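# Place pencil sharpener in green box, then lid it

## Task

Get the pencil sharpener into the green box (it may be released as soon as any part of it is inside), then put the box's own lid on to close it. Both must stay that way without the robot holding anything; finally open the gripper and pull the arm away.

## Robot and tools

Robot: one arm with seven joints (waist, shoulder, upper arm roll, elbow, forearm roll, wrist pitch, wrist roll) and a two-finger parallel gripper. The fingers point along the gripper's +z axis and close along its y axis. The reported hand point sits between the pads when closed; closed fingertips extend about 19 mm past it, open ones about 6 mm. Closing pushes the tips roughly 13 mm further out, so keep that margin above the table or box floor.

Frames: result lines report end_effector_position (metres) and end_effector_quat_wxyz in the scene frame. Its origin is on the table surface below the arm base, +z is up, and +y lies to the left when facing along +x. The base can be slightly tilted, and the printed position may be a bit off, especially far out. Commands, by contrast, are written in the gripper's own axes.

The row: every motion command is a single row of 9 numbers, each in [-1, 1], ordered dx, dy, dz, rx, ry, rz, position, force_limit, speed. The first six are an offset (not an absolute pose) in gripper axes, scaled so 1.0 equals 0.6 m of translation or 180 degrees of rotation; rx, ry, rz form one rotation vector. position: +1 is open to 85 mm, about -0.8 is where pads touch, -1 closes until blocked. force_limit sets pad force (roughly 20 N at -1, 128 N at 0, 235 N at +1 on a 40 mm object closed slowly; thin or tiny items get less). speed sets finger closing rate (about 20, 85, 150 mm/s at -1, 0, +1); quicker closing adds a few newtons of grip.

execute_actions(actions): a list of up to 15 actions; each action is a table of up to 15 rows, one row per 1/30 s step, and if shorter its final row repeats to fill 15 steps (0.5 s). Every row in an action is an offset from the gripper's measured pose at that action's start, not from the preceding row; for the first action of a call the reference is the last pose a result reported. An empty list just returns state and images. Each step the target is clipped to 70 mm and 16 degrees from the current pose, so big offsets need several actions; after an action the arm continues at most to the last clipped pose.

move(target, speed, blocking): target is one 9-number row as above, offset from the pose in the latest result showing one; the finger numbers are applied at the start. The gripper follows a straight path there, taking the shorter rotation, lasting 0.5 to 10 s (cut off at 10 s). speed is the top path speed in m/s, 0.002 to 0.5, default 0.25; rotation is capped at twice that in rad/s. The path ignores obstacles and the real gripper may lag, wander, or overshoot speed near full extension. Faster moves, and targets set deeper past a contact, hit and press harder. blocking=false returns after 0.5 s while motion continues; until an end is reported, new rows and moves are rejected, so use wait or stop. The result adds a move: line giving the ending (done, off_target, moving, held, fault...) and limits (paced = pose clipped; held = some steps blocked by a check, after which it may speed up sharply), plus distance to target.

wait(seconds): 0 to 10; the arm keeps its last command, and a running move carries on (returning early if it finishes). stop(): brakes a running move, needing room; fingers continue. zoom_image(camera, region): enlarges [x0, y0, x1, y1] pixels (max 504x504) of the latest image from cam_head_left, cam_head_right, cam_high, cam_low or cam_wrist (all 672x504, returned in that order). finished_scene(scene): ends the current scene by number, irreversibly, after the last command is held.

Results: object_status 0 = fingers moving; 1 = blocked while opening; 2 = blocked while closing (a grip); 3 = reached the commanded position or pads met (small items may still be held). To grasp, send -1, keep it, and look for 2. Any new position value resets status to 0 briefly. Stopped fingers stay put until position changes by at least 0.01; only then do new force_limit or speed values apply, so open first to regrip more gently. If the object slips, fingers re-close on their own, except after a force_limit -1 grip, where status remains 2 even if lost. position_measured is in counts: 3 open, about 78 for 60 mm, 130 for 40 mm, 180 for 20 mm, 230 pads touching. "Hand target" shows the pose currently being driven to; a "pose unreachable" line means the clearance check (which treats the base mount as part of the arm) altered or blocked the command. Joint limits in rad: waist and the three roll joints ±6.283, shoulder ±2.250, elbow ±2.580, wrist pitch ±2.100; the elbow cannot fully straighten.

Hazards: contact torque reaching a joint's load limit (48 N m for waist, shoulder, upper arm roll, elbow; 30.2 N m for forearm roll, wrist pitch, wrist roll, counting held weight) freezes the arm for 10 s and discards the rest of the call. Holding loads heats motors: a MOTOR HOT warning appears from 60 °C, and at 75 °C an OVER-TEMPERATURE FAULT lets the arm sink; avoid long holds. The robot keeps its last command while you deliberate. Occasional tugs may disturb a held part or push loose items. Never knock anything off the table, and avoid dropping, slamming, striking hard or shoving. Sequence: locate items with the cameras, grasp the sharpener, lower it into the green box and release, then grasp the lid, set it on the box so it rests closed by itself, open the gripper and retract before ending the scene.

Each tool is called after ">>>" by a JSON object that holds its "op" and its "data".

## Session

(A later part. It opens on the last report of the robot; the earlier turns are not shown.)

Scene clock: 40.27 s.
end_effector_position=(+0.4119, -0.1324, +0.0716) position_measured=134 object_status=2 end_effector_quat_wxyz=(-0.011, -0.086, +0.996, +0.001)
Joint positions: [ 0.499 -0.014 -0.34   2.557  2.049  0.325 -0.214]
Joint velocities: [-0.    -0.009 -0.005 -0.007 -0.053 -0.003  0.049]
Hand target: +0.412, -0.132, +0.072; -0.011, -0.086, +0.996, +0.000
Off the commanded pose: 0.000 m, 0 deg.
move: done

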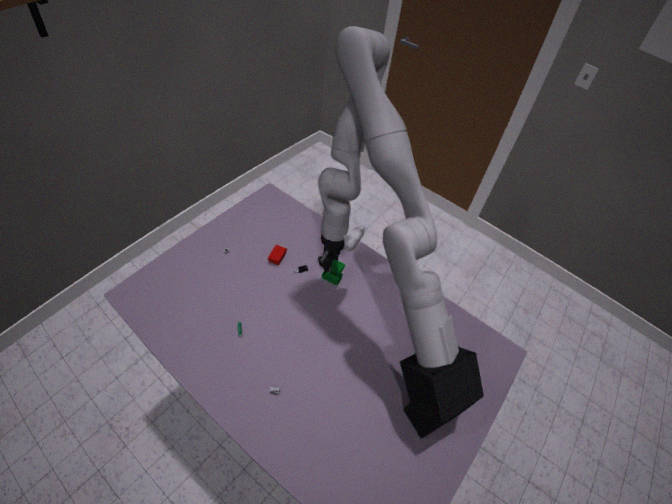

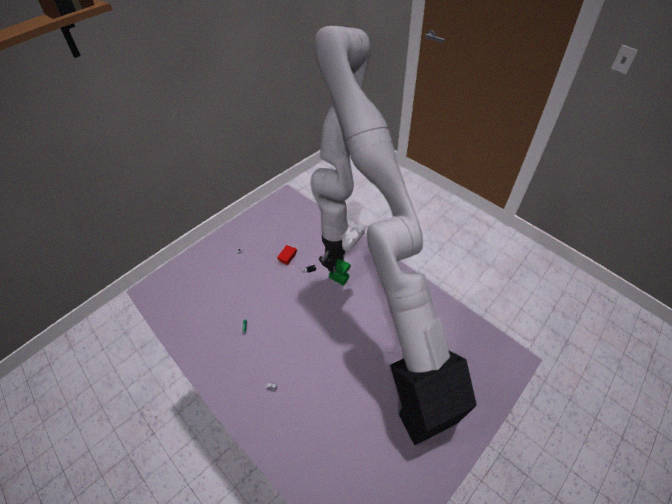

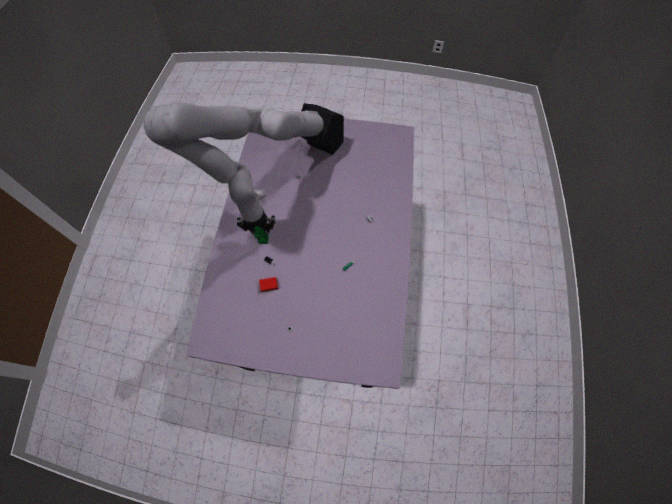

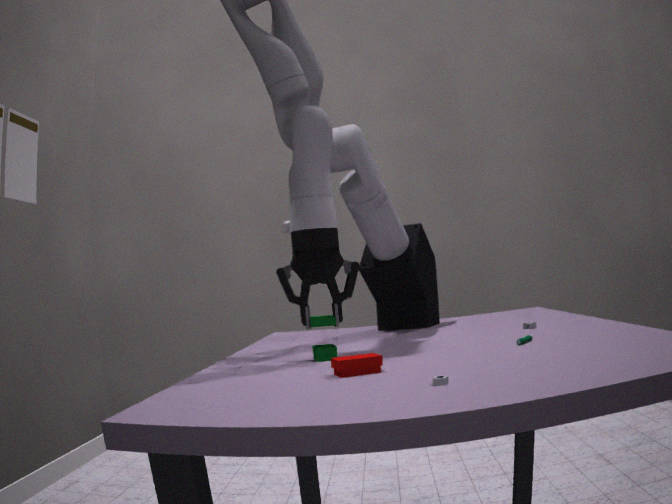

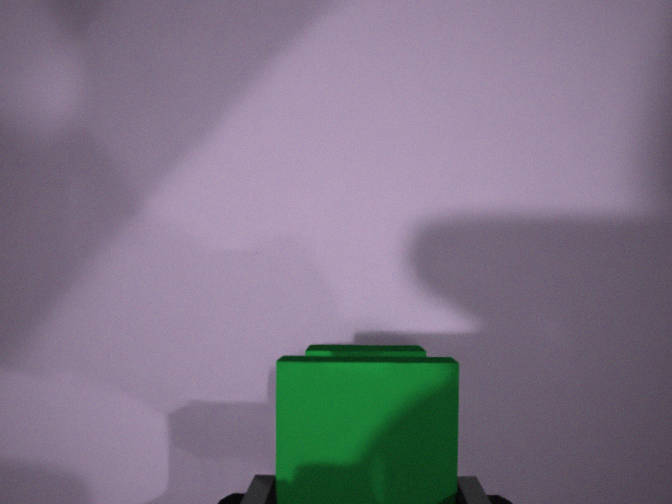

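>>> {"op": "move", "data": {"target": [0,0.17,0,0,0,0,-1,-0.6,-0.5], "speed": 0.1}}

>>> {"op": "move", "data": {"target": [0,0,0.094,0,0,0,-1,-0.6,-0.5], "speed": 0.04}}

>>> {"op": "move", "data": {"target": [0,0,0,0,0,0,0.5,-0.6,-0.5]}}

>>> {"op": "move", "data": {"target": [0,0,-0.25,0,0,0,1,-0.6,0], "speed": 0.15}}

Scene clock: 50.97 s.
end_effector_position=(+0.3946, -0.0325, +0.0719) position_measured=134 object_status=2 end_effector_quat_wxyz=(-0.022, -0.086, +0.996, -0.002)
Joint positions: [ 0.293  0.209 -0.761  2.58   1.677  0.789 -0.351]
Joint velocities: [ 0.146  0.041 -0.194 -0.    -0.009  0.069  0.002]
Hand target: +0.394, -0.032, +0.072; -0.022, -0.087, +0.996, -0.002
Off the commanded pose: 0.001 m, 1 deg.
joint sent to its limit — the command would take joint 4 (elbow) past its upper limit, so that joint was sent only as far as its limit.
move: done

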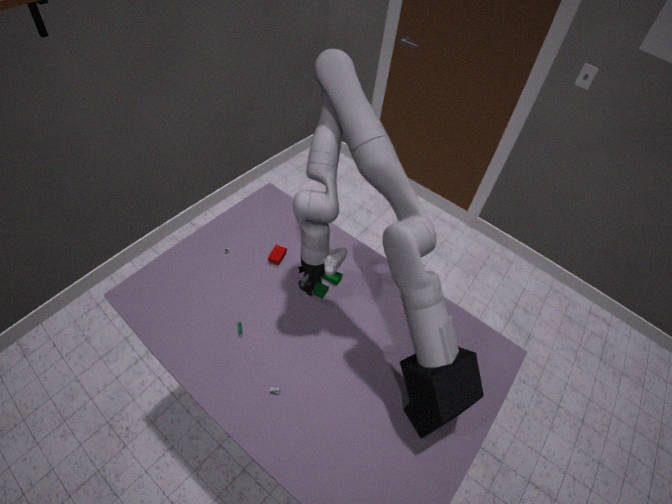

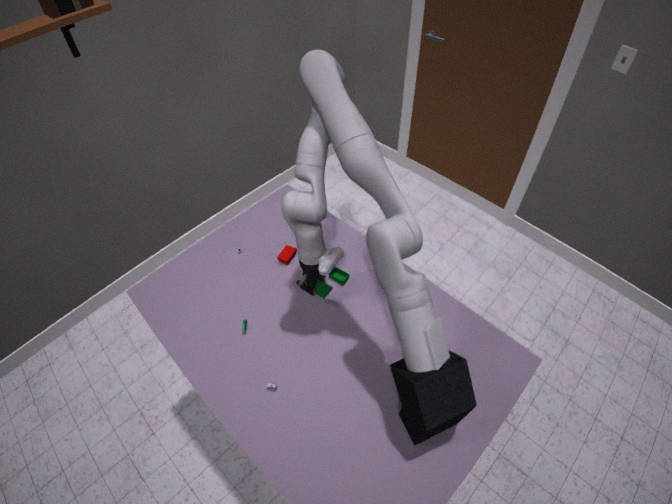

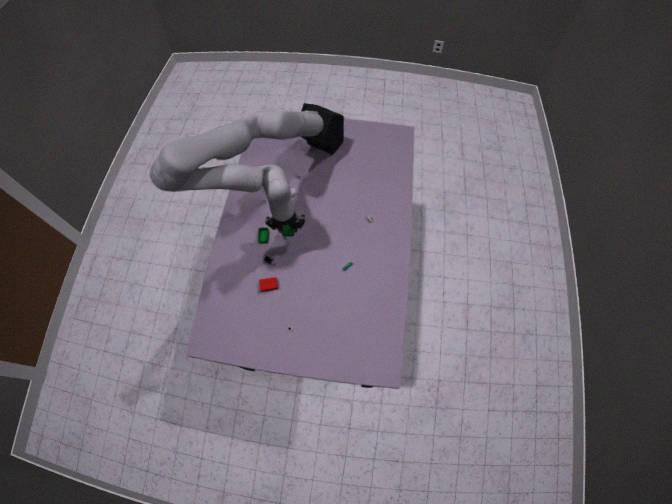

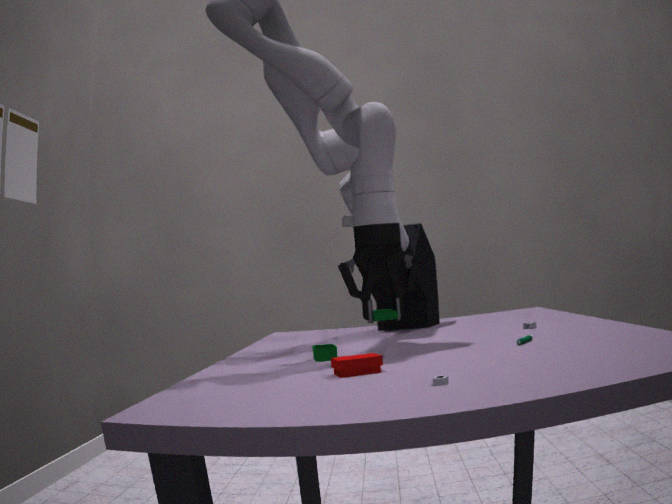

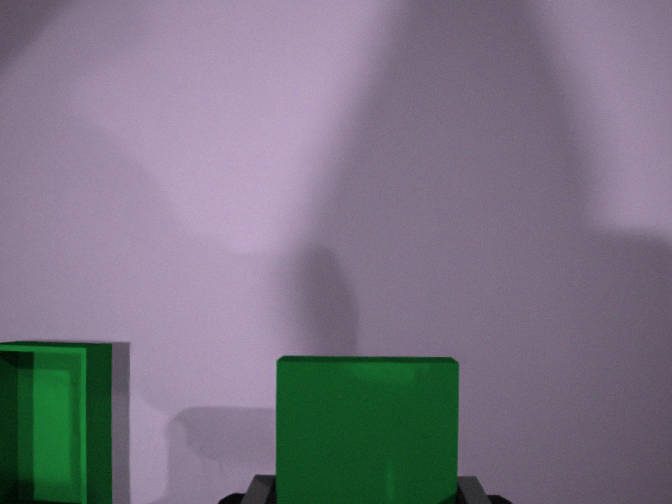

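Scene clock: 52.63 s.
end_effector_position=(+0.3910, -0.0335, +0.0171) position_measured=134 object_status=2 end_effector_quat_wxyz=(-0.022, -0.088, +0.996, -0.002)
Joint positions: [ 0.335  0.434 -0.712  2.563  1.941  0.908 -0.501]
Joint velocities: [ 0.     0.002 -0.002  0.004  0.005  0.005 -0.   ]
Hand target: +0.392, -0.033, +0.016; -0.022, -0.087, +0.996, -0.002
Off the commanded pose: 0.002 m, 0 deg.
move: done

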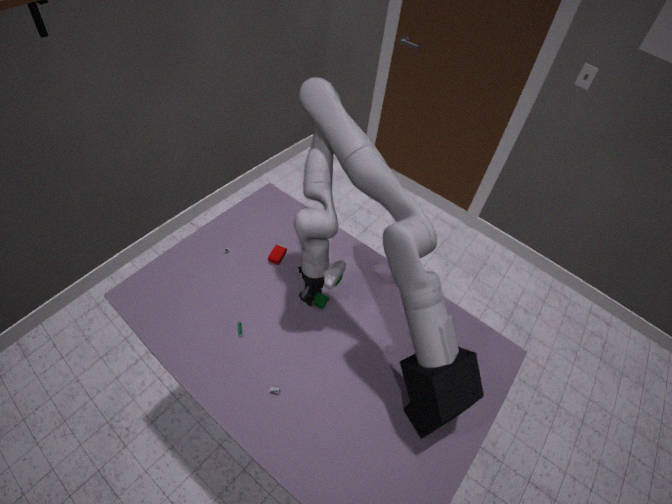

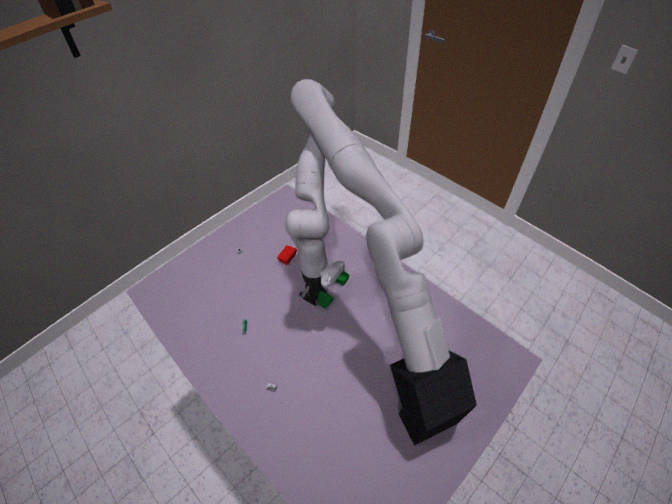

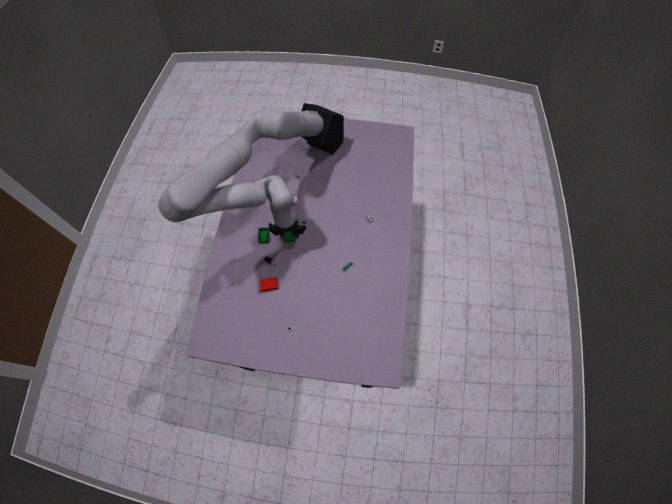

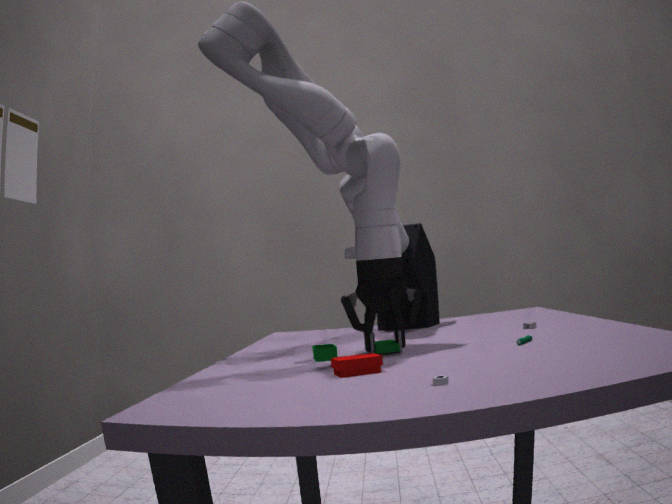

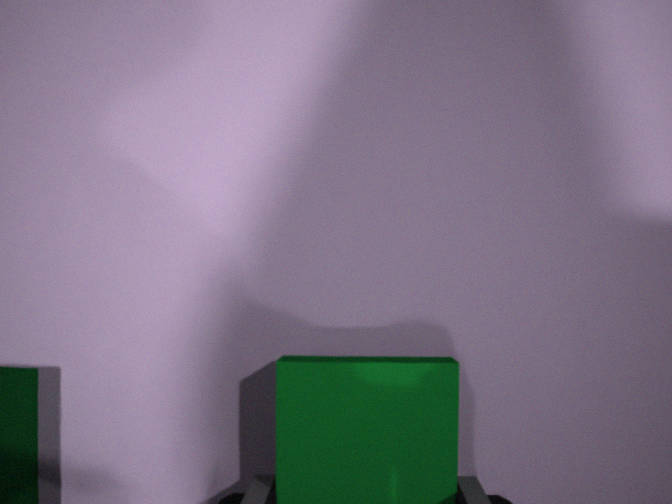

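Scene clock: 53.47 s.
end_effector_position=(+0.3910, -0.0335, +0.0171) position_measured=66 object_status=0 end_effector_quat_wxyz=(-0.022, -0.088, +0.996, -0.002)
Joint positions: [ 0.335  0.433 -0.712  2.563  1.941  0.908 -0.502]
Joint velocities: [-0.    -0.    -0.001  0.     0.001 -0.    -0.003]
Hand target: +0.391, -0.033, +0.017; -0.022, -0.088, +0.996, -0.002
Off the commanded pose: 0.000 m, 0 deg.
move: done

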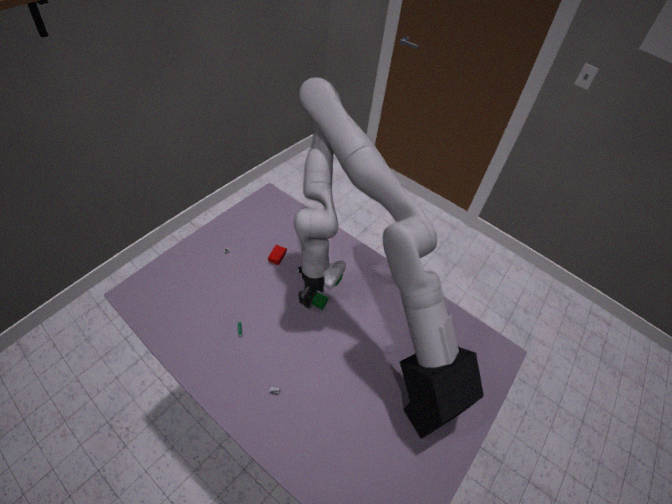

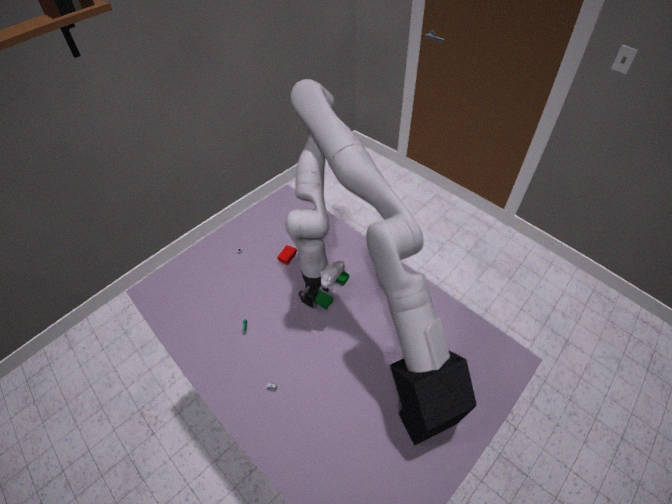

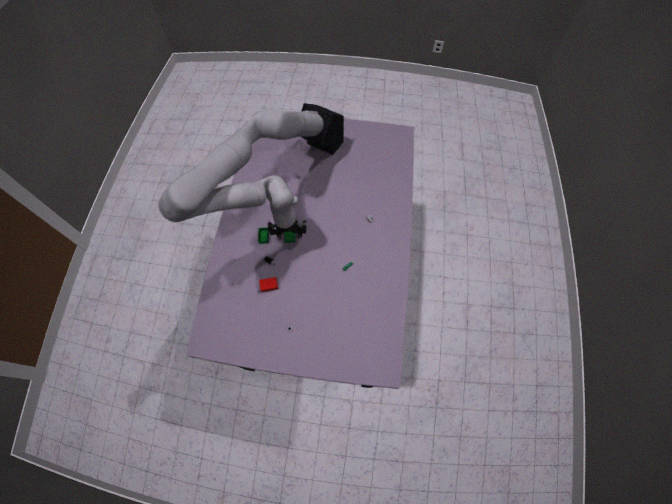

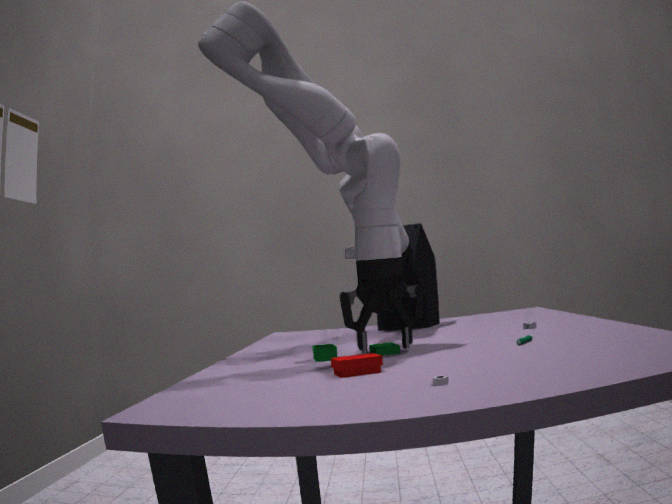

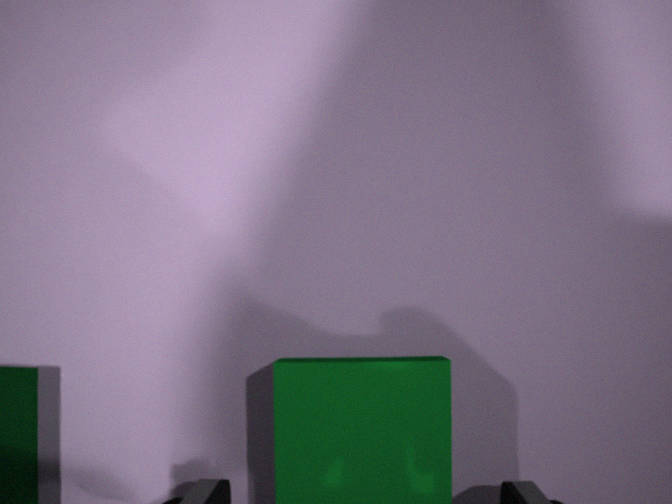

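Scene clock: 55.07 s.
end_effector_position=(+0.3970, -0.0318, +0.1667) position_measured=3 object_status=3 end_effector_quat_wxyz=(-0.022, -0.087, +0.996, -0.001)
Joint positions: [ 0.257 -0.217 -0.795  2.519  0.985  0.665  0.261]
Joint velocities: [-0.004 -0.014  0.012 -0.007 -0.015 -0.007  0.028]
Hand target: +0.397, -0.032, +0.167; -0.022, -0.087, +0.996, -0.001
Off the commanded pose: 0.001 m, 0 deg.
move: done

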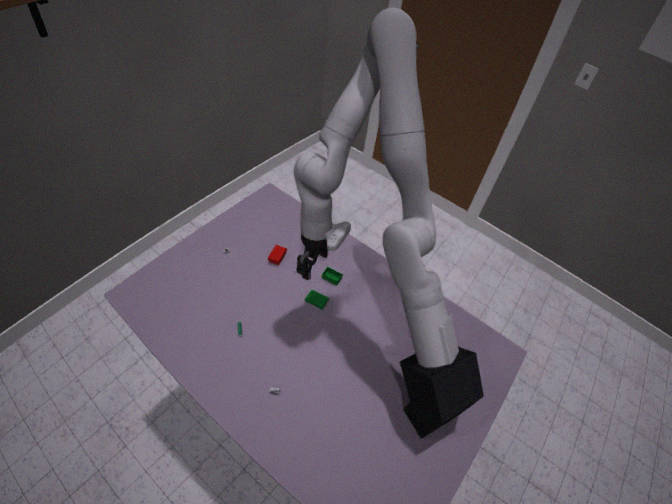

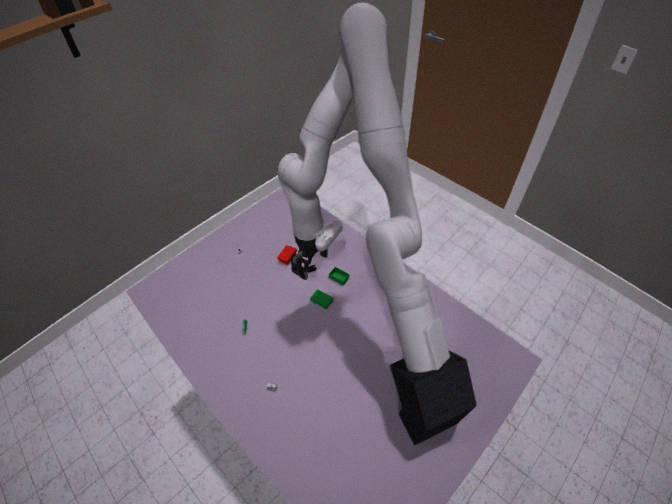

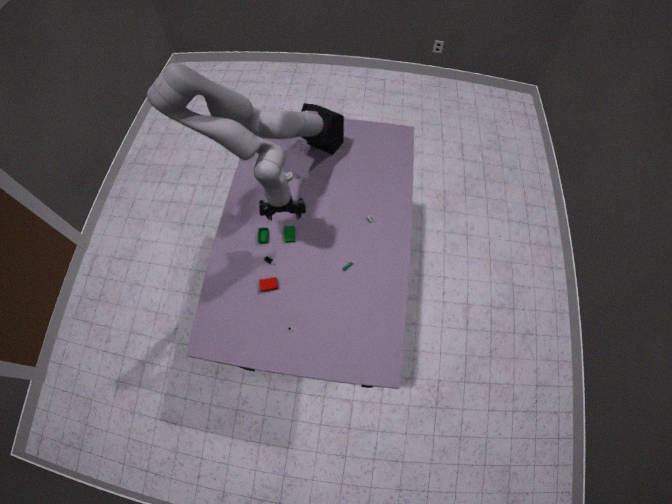

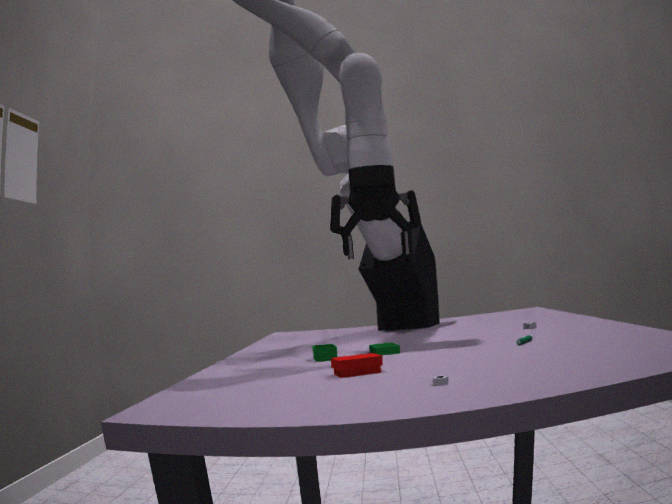

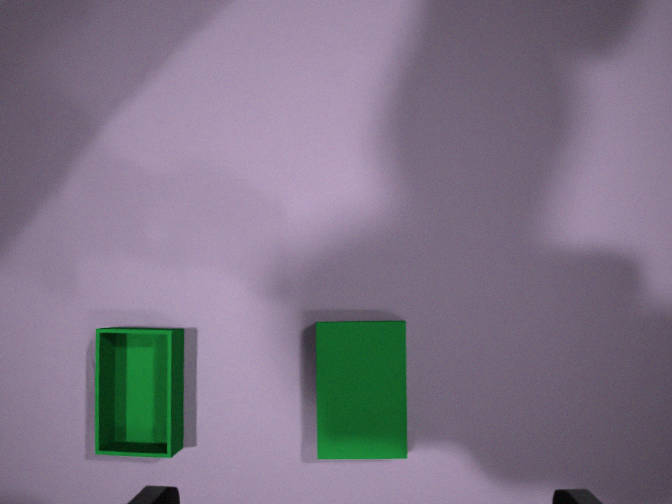

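>>> {"op": "move", "data": {"target": [-0.57,-0.045,-0.05,0,0,0,1,-0.6,0], "speed": 0.25}}

Scene clock: 64.83 s.
end_effector_position=(+0.7395, +0.0022, +0.1823) position_measured=3 object_status=3 end_effector_quat_wxyz=(-0.022, -0.088, +0.996, -0.001)
Joint positions: [ 0.163  0.247 -0.715  1.334  0.878  1.296  0.969]
Joint velocities: [-0.008  0.013 -0.003 -0.008  0.001  0.005  0.   ]
Hand target: +0.739, +0.003, +0.182; -0.022, -0.088, +0.996, -0.000
Off the commanded pose: 0.002 m, 0 deg.
move: done

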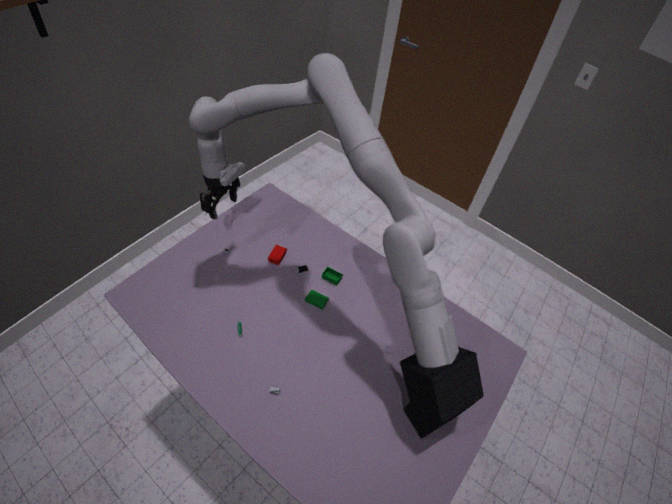

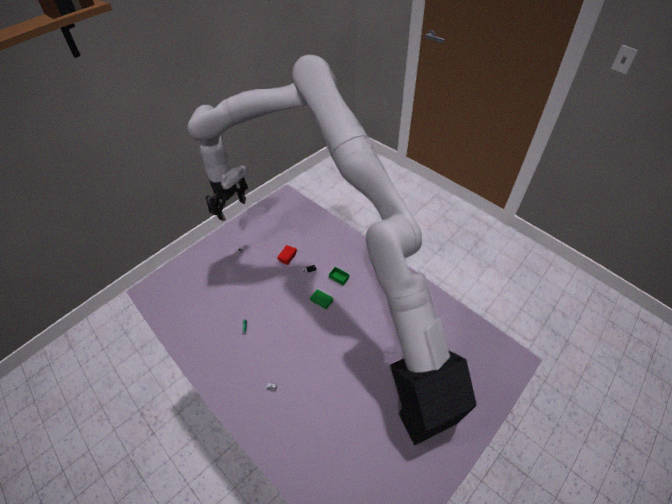

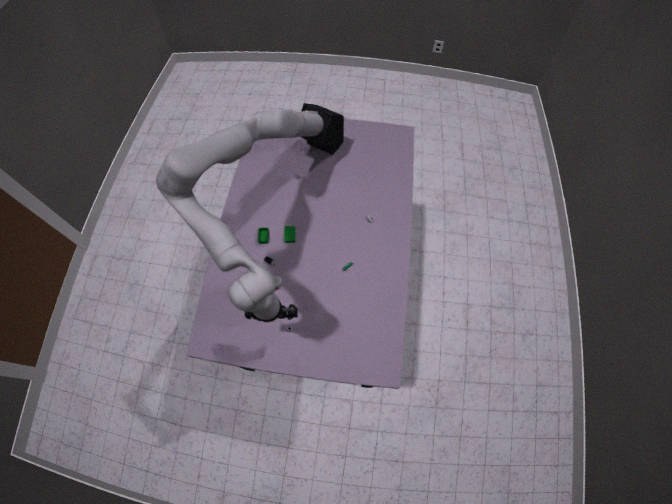

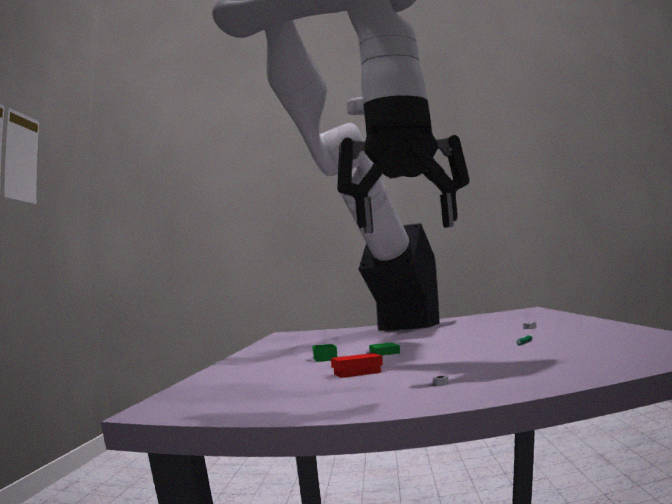

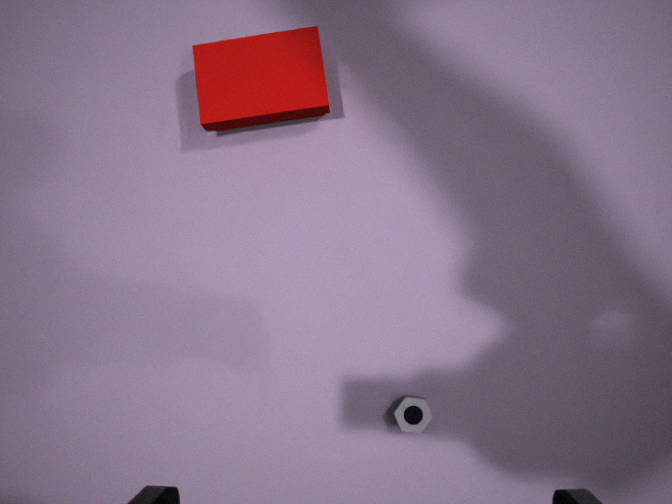

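>>> {"op": "move", "data": {"target": [0.465,0.533,-0.03,0,0,0,1,-0.6,0], "speed": 0.25}}

Scene clock: 70.53 s.
end_effector_position=(+0.4093, +0.2667, +0.2119) position_measured=3 object_status=3 end_effector_quat_wxyz=(-0.022, -0.088, +0.996, -0.003)
Joint positions: [-0.627  0.617 -0.811  1.864  1.115  1.503 -0.336]
Joint velocities: [-0.004  0.003 -0.002 -0.    -0.    -0.     0.001]
Hand target: +0.409, +0.267, +0.212; -0.022, -0.088, +0.996, -0.003
Off the commanded pose: 0.002 m, 0 deg.
move: done

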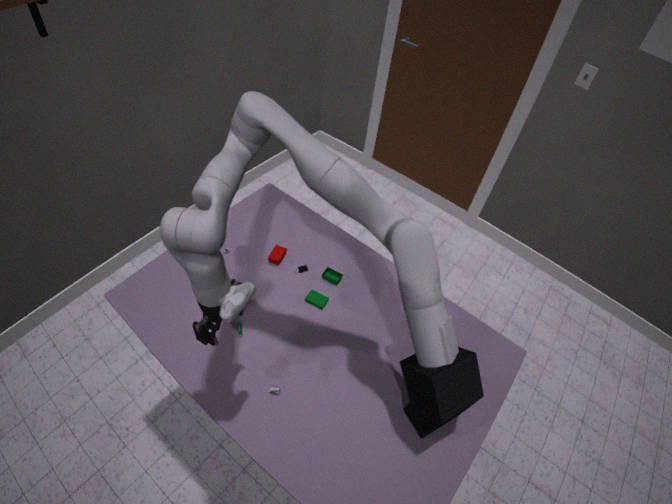

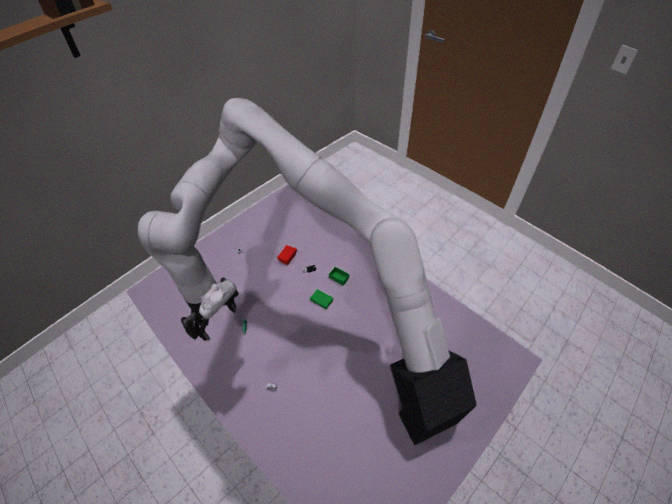

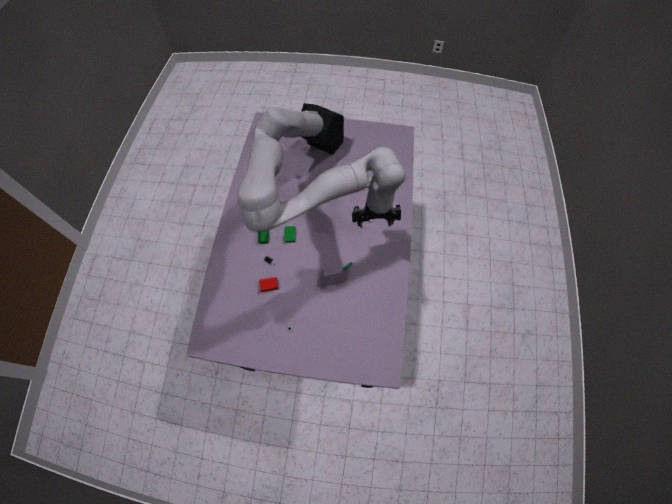

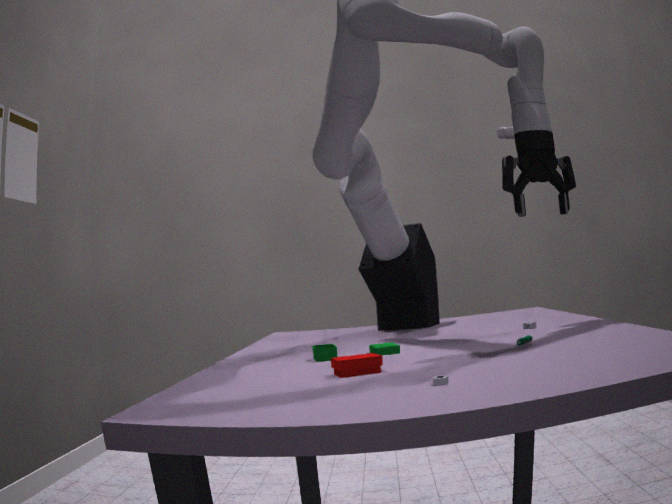

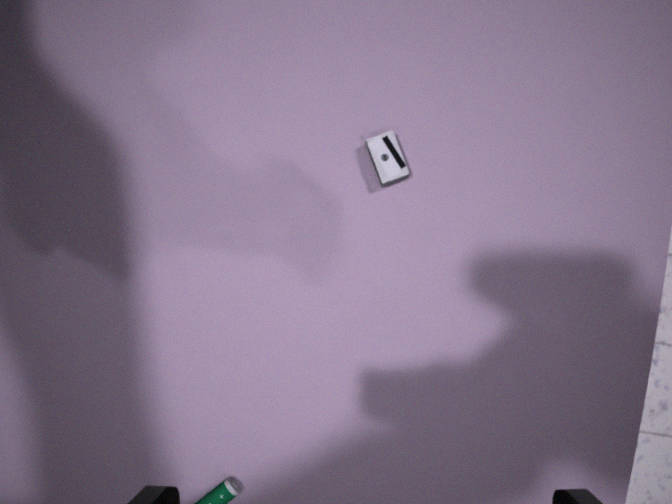

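>>> {"op": "move", "data": {"target": [0.15,0.02,0.2,0,0,-0.11,0.3,-0.6,0], "speed": 0.15}}

Scene clock: 76.17 s.
end_effector_position=(+0.3145, +0.2613, +0.0959) position_measured=91 object_status=3 end_effector_quat_wxyz=(-0.021, -0.258, +0.966, -0.000)
Joint positions: [-0.625  0.885 -0.721  2.099  1.384  1.361 -0.395]
Joint velocities: [-0.002  0.006  0.002  0.     0.    -0.001  0.001]
Hand target: +0.314, +0.261, +0.096; -0.022, -0.258, +0.966, -0.000
Off the commanded pose: 0.001 m, 0 deg.
move: done

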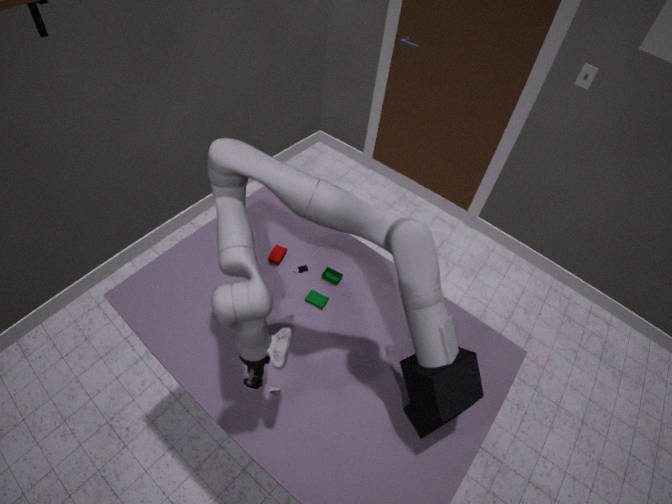

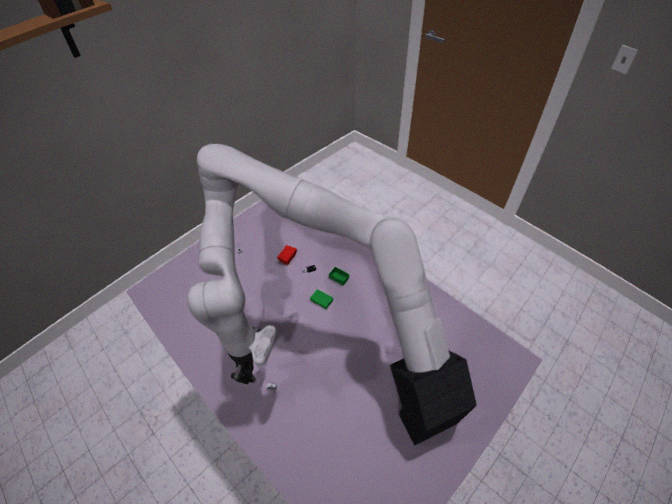

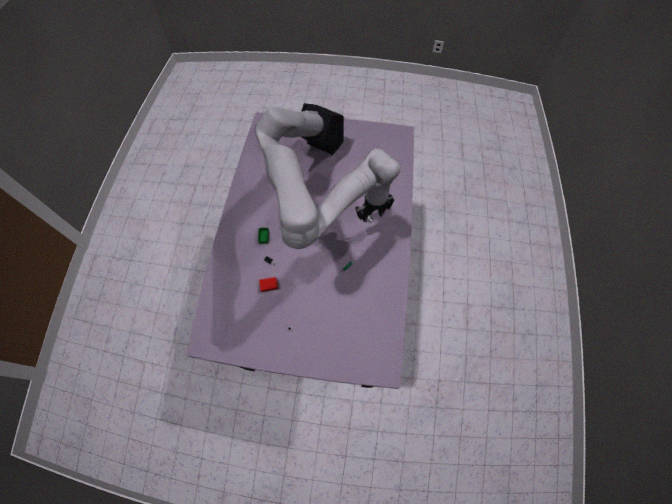

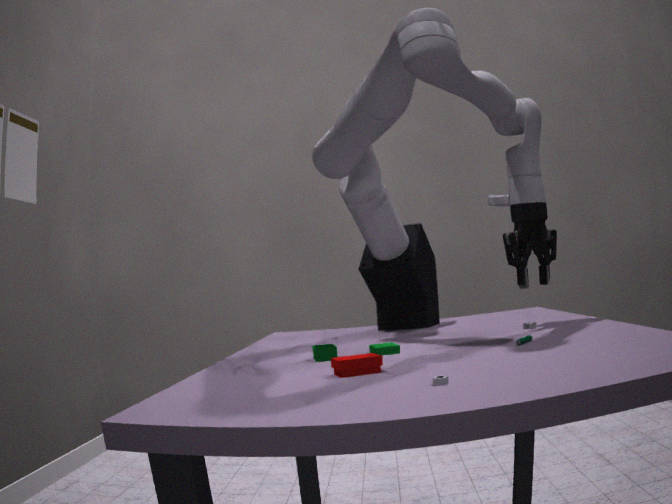

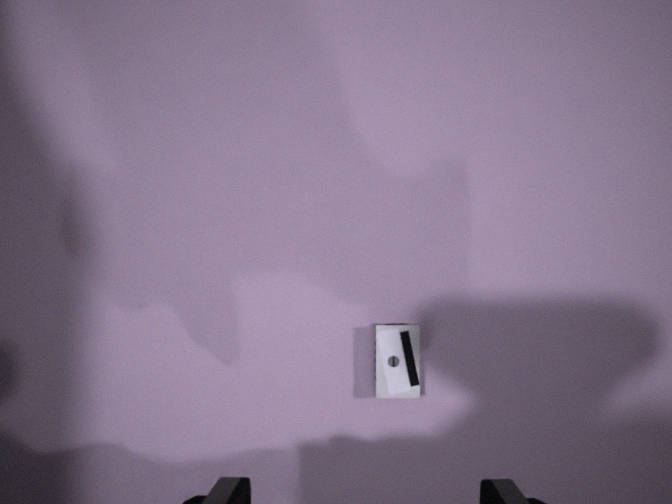

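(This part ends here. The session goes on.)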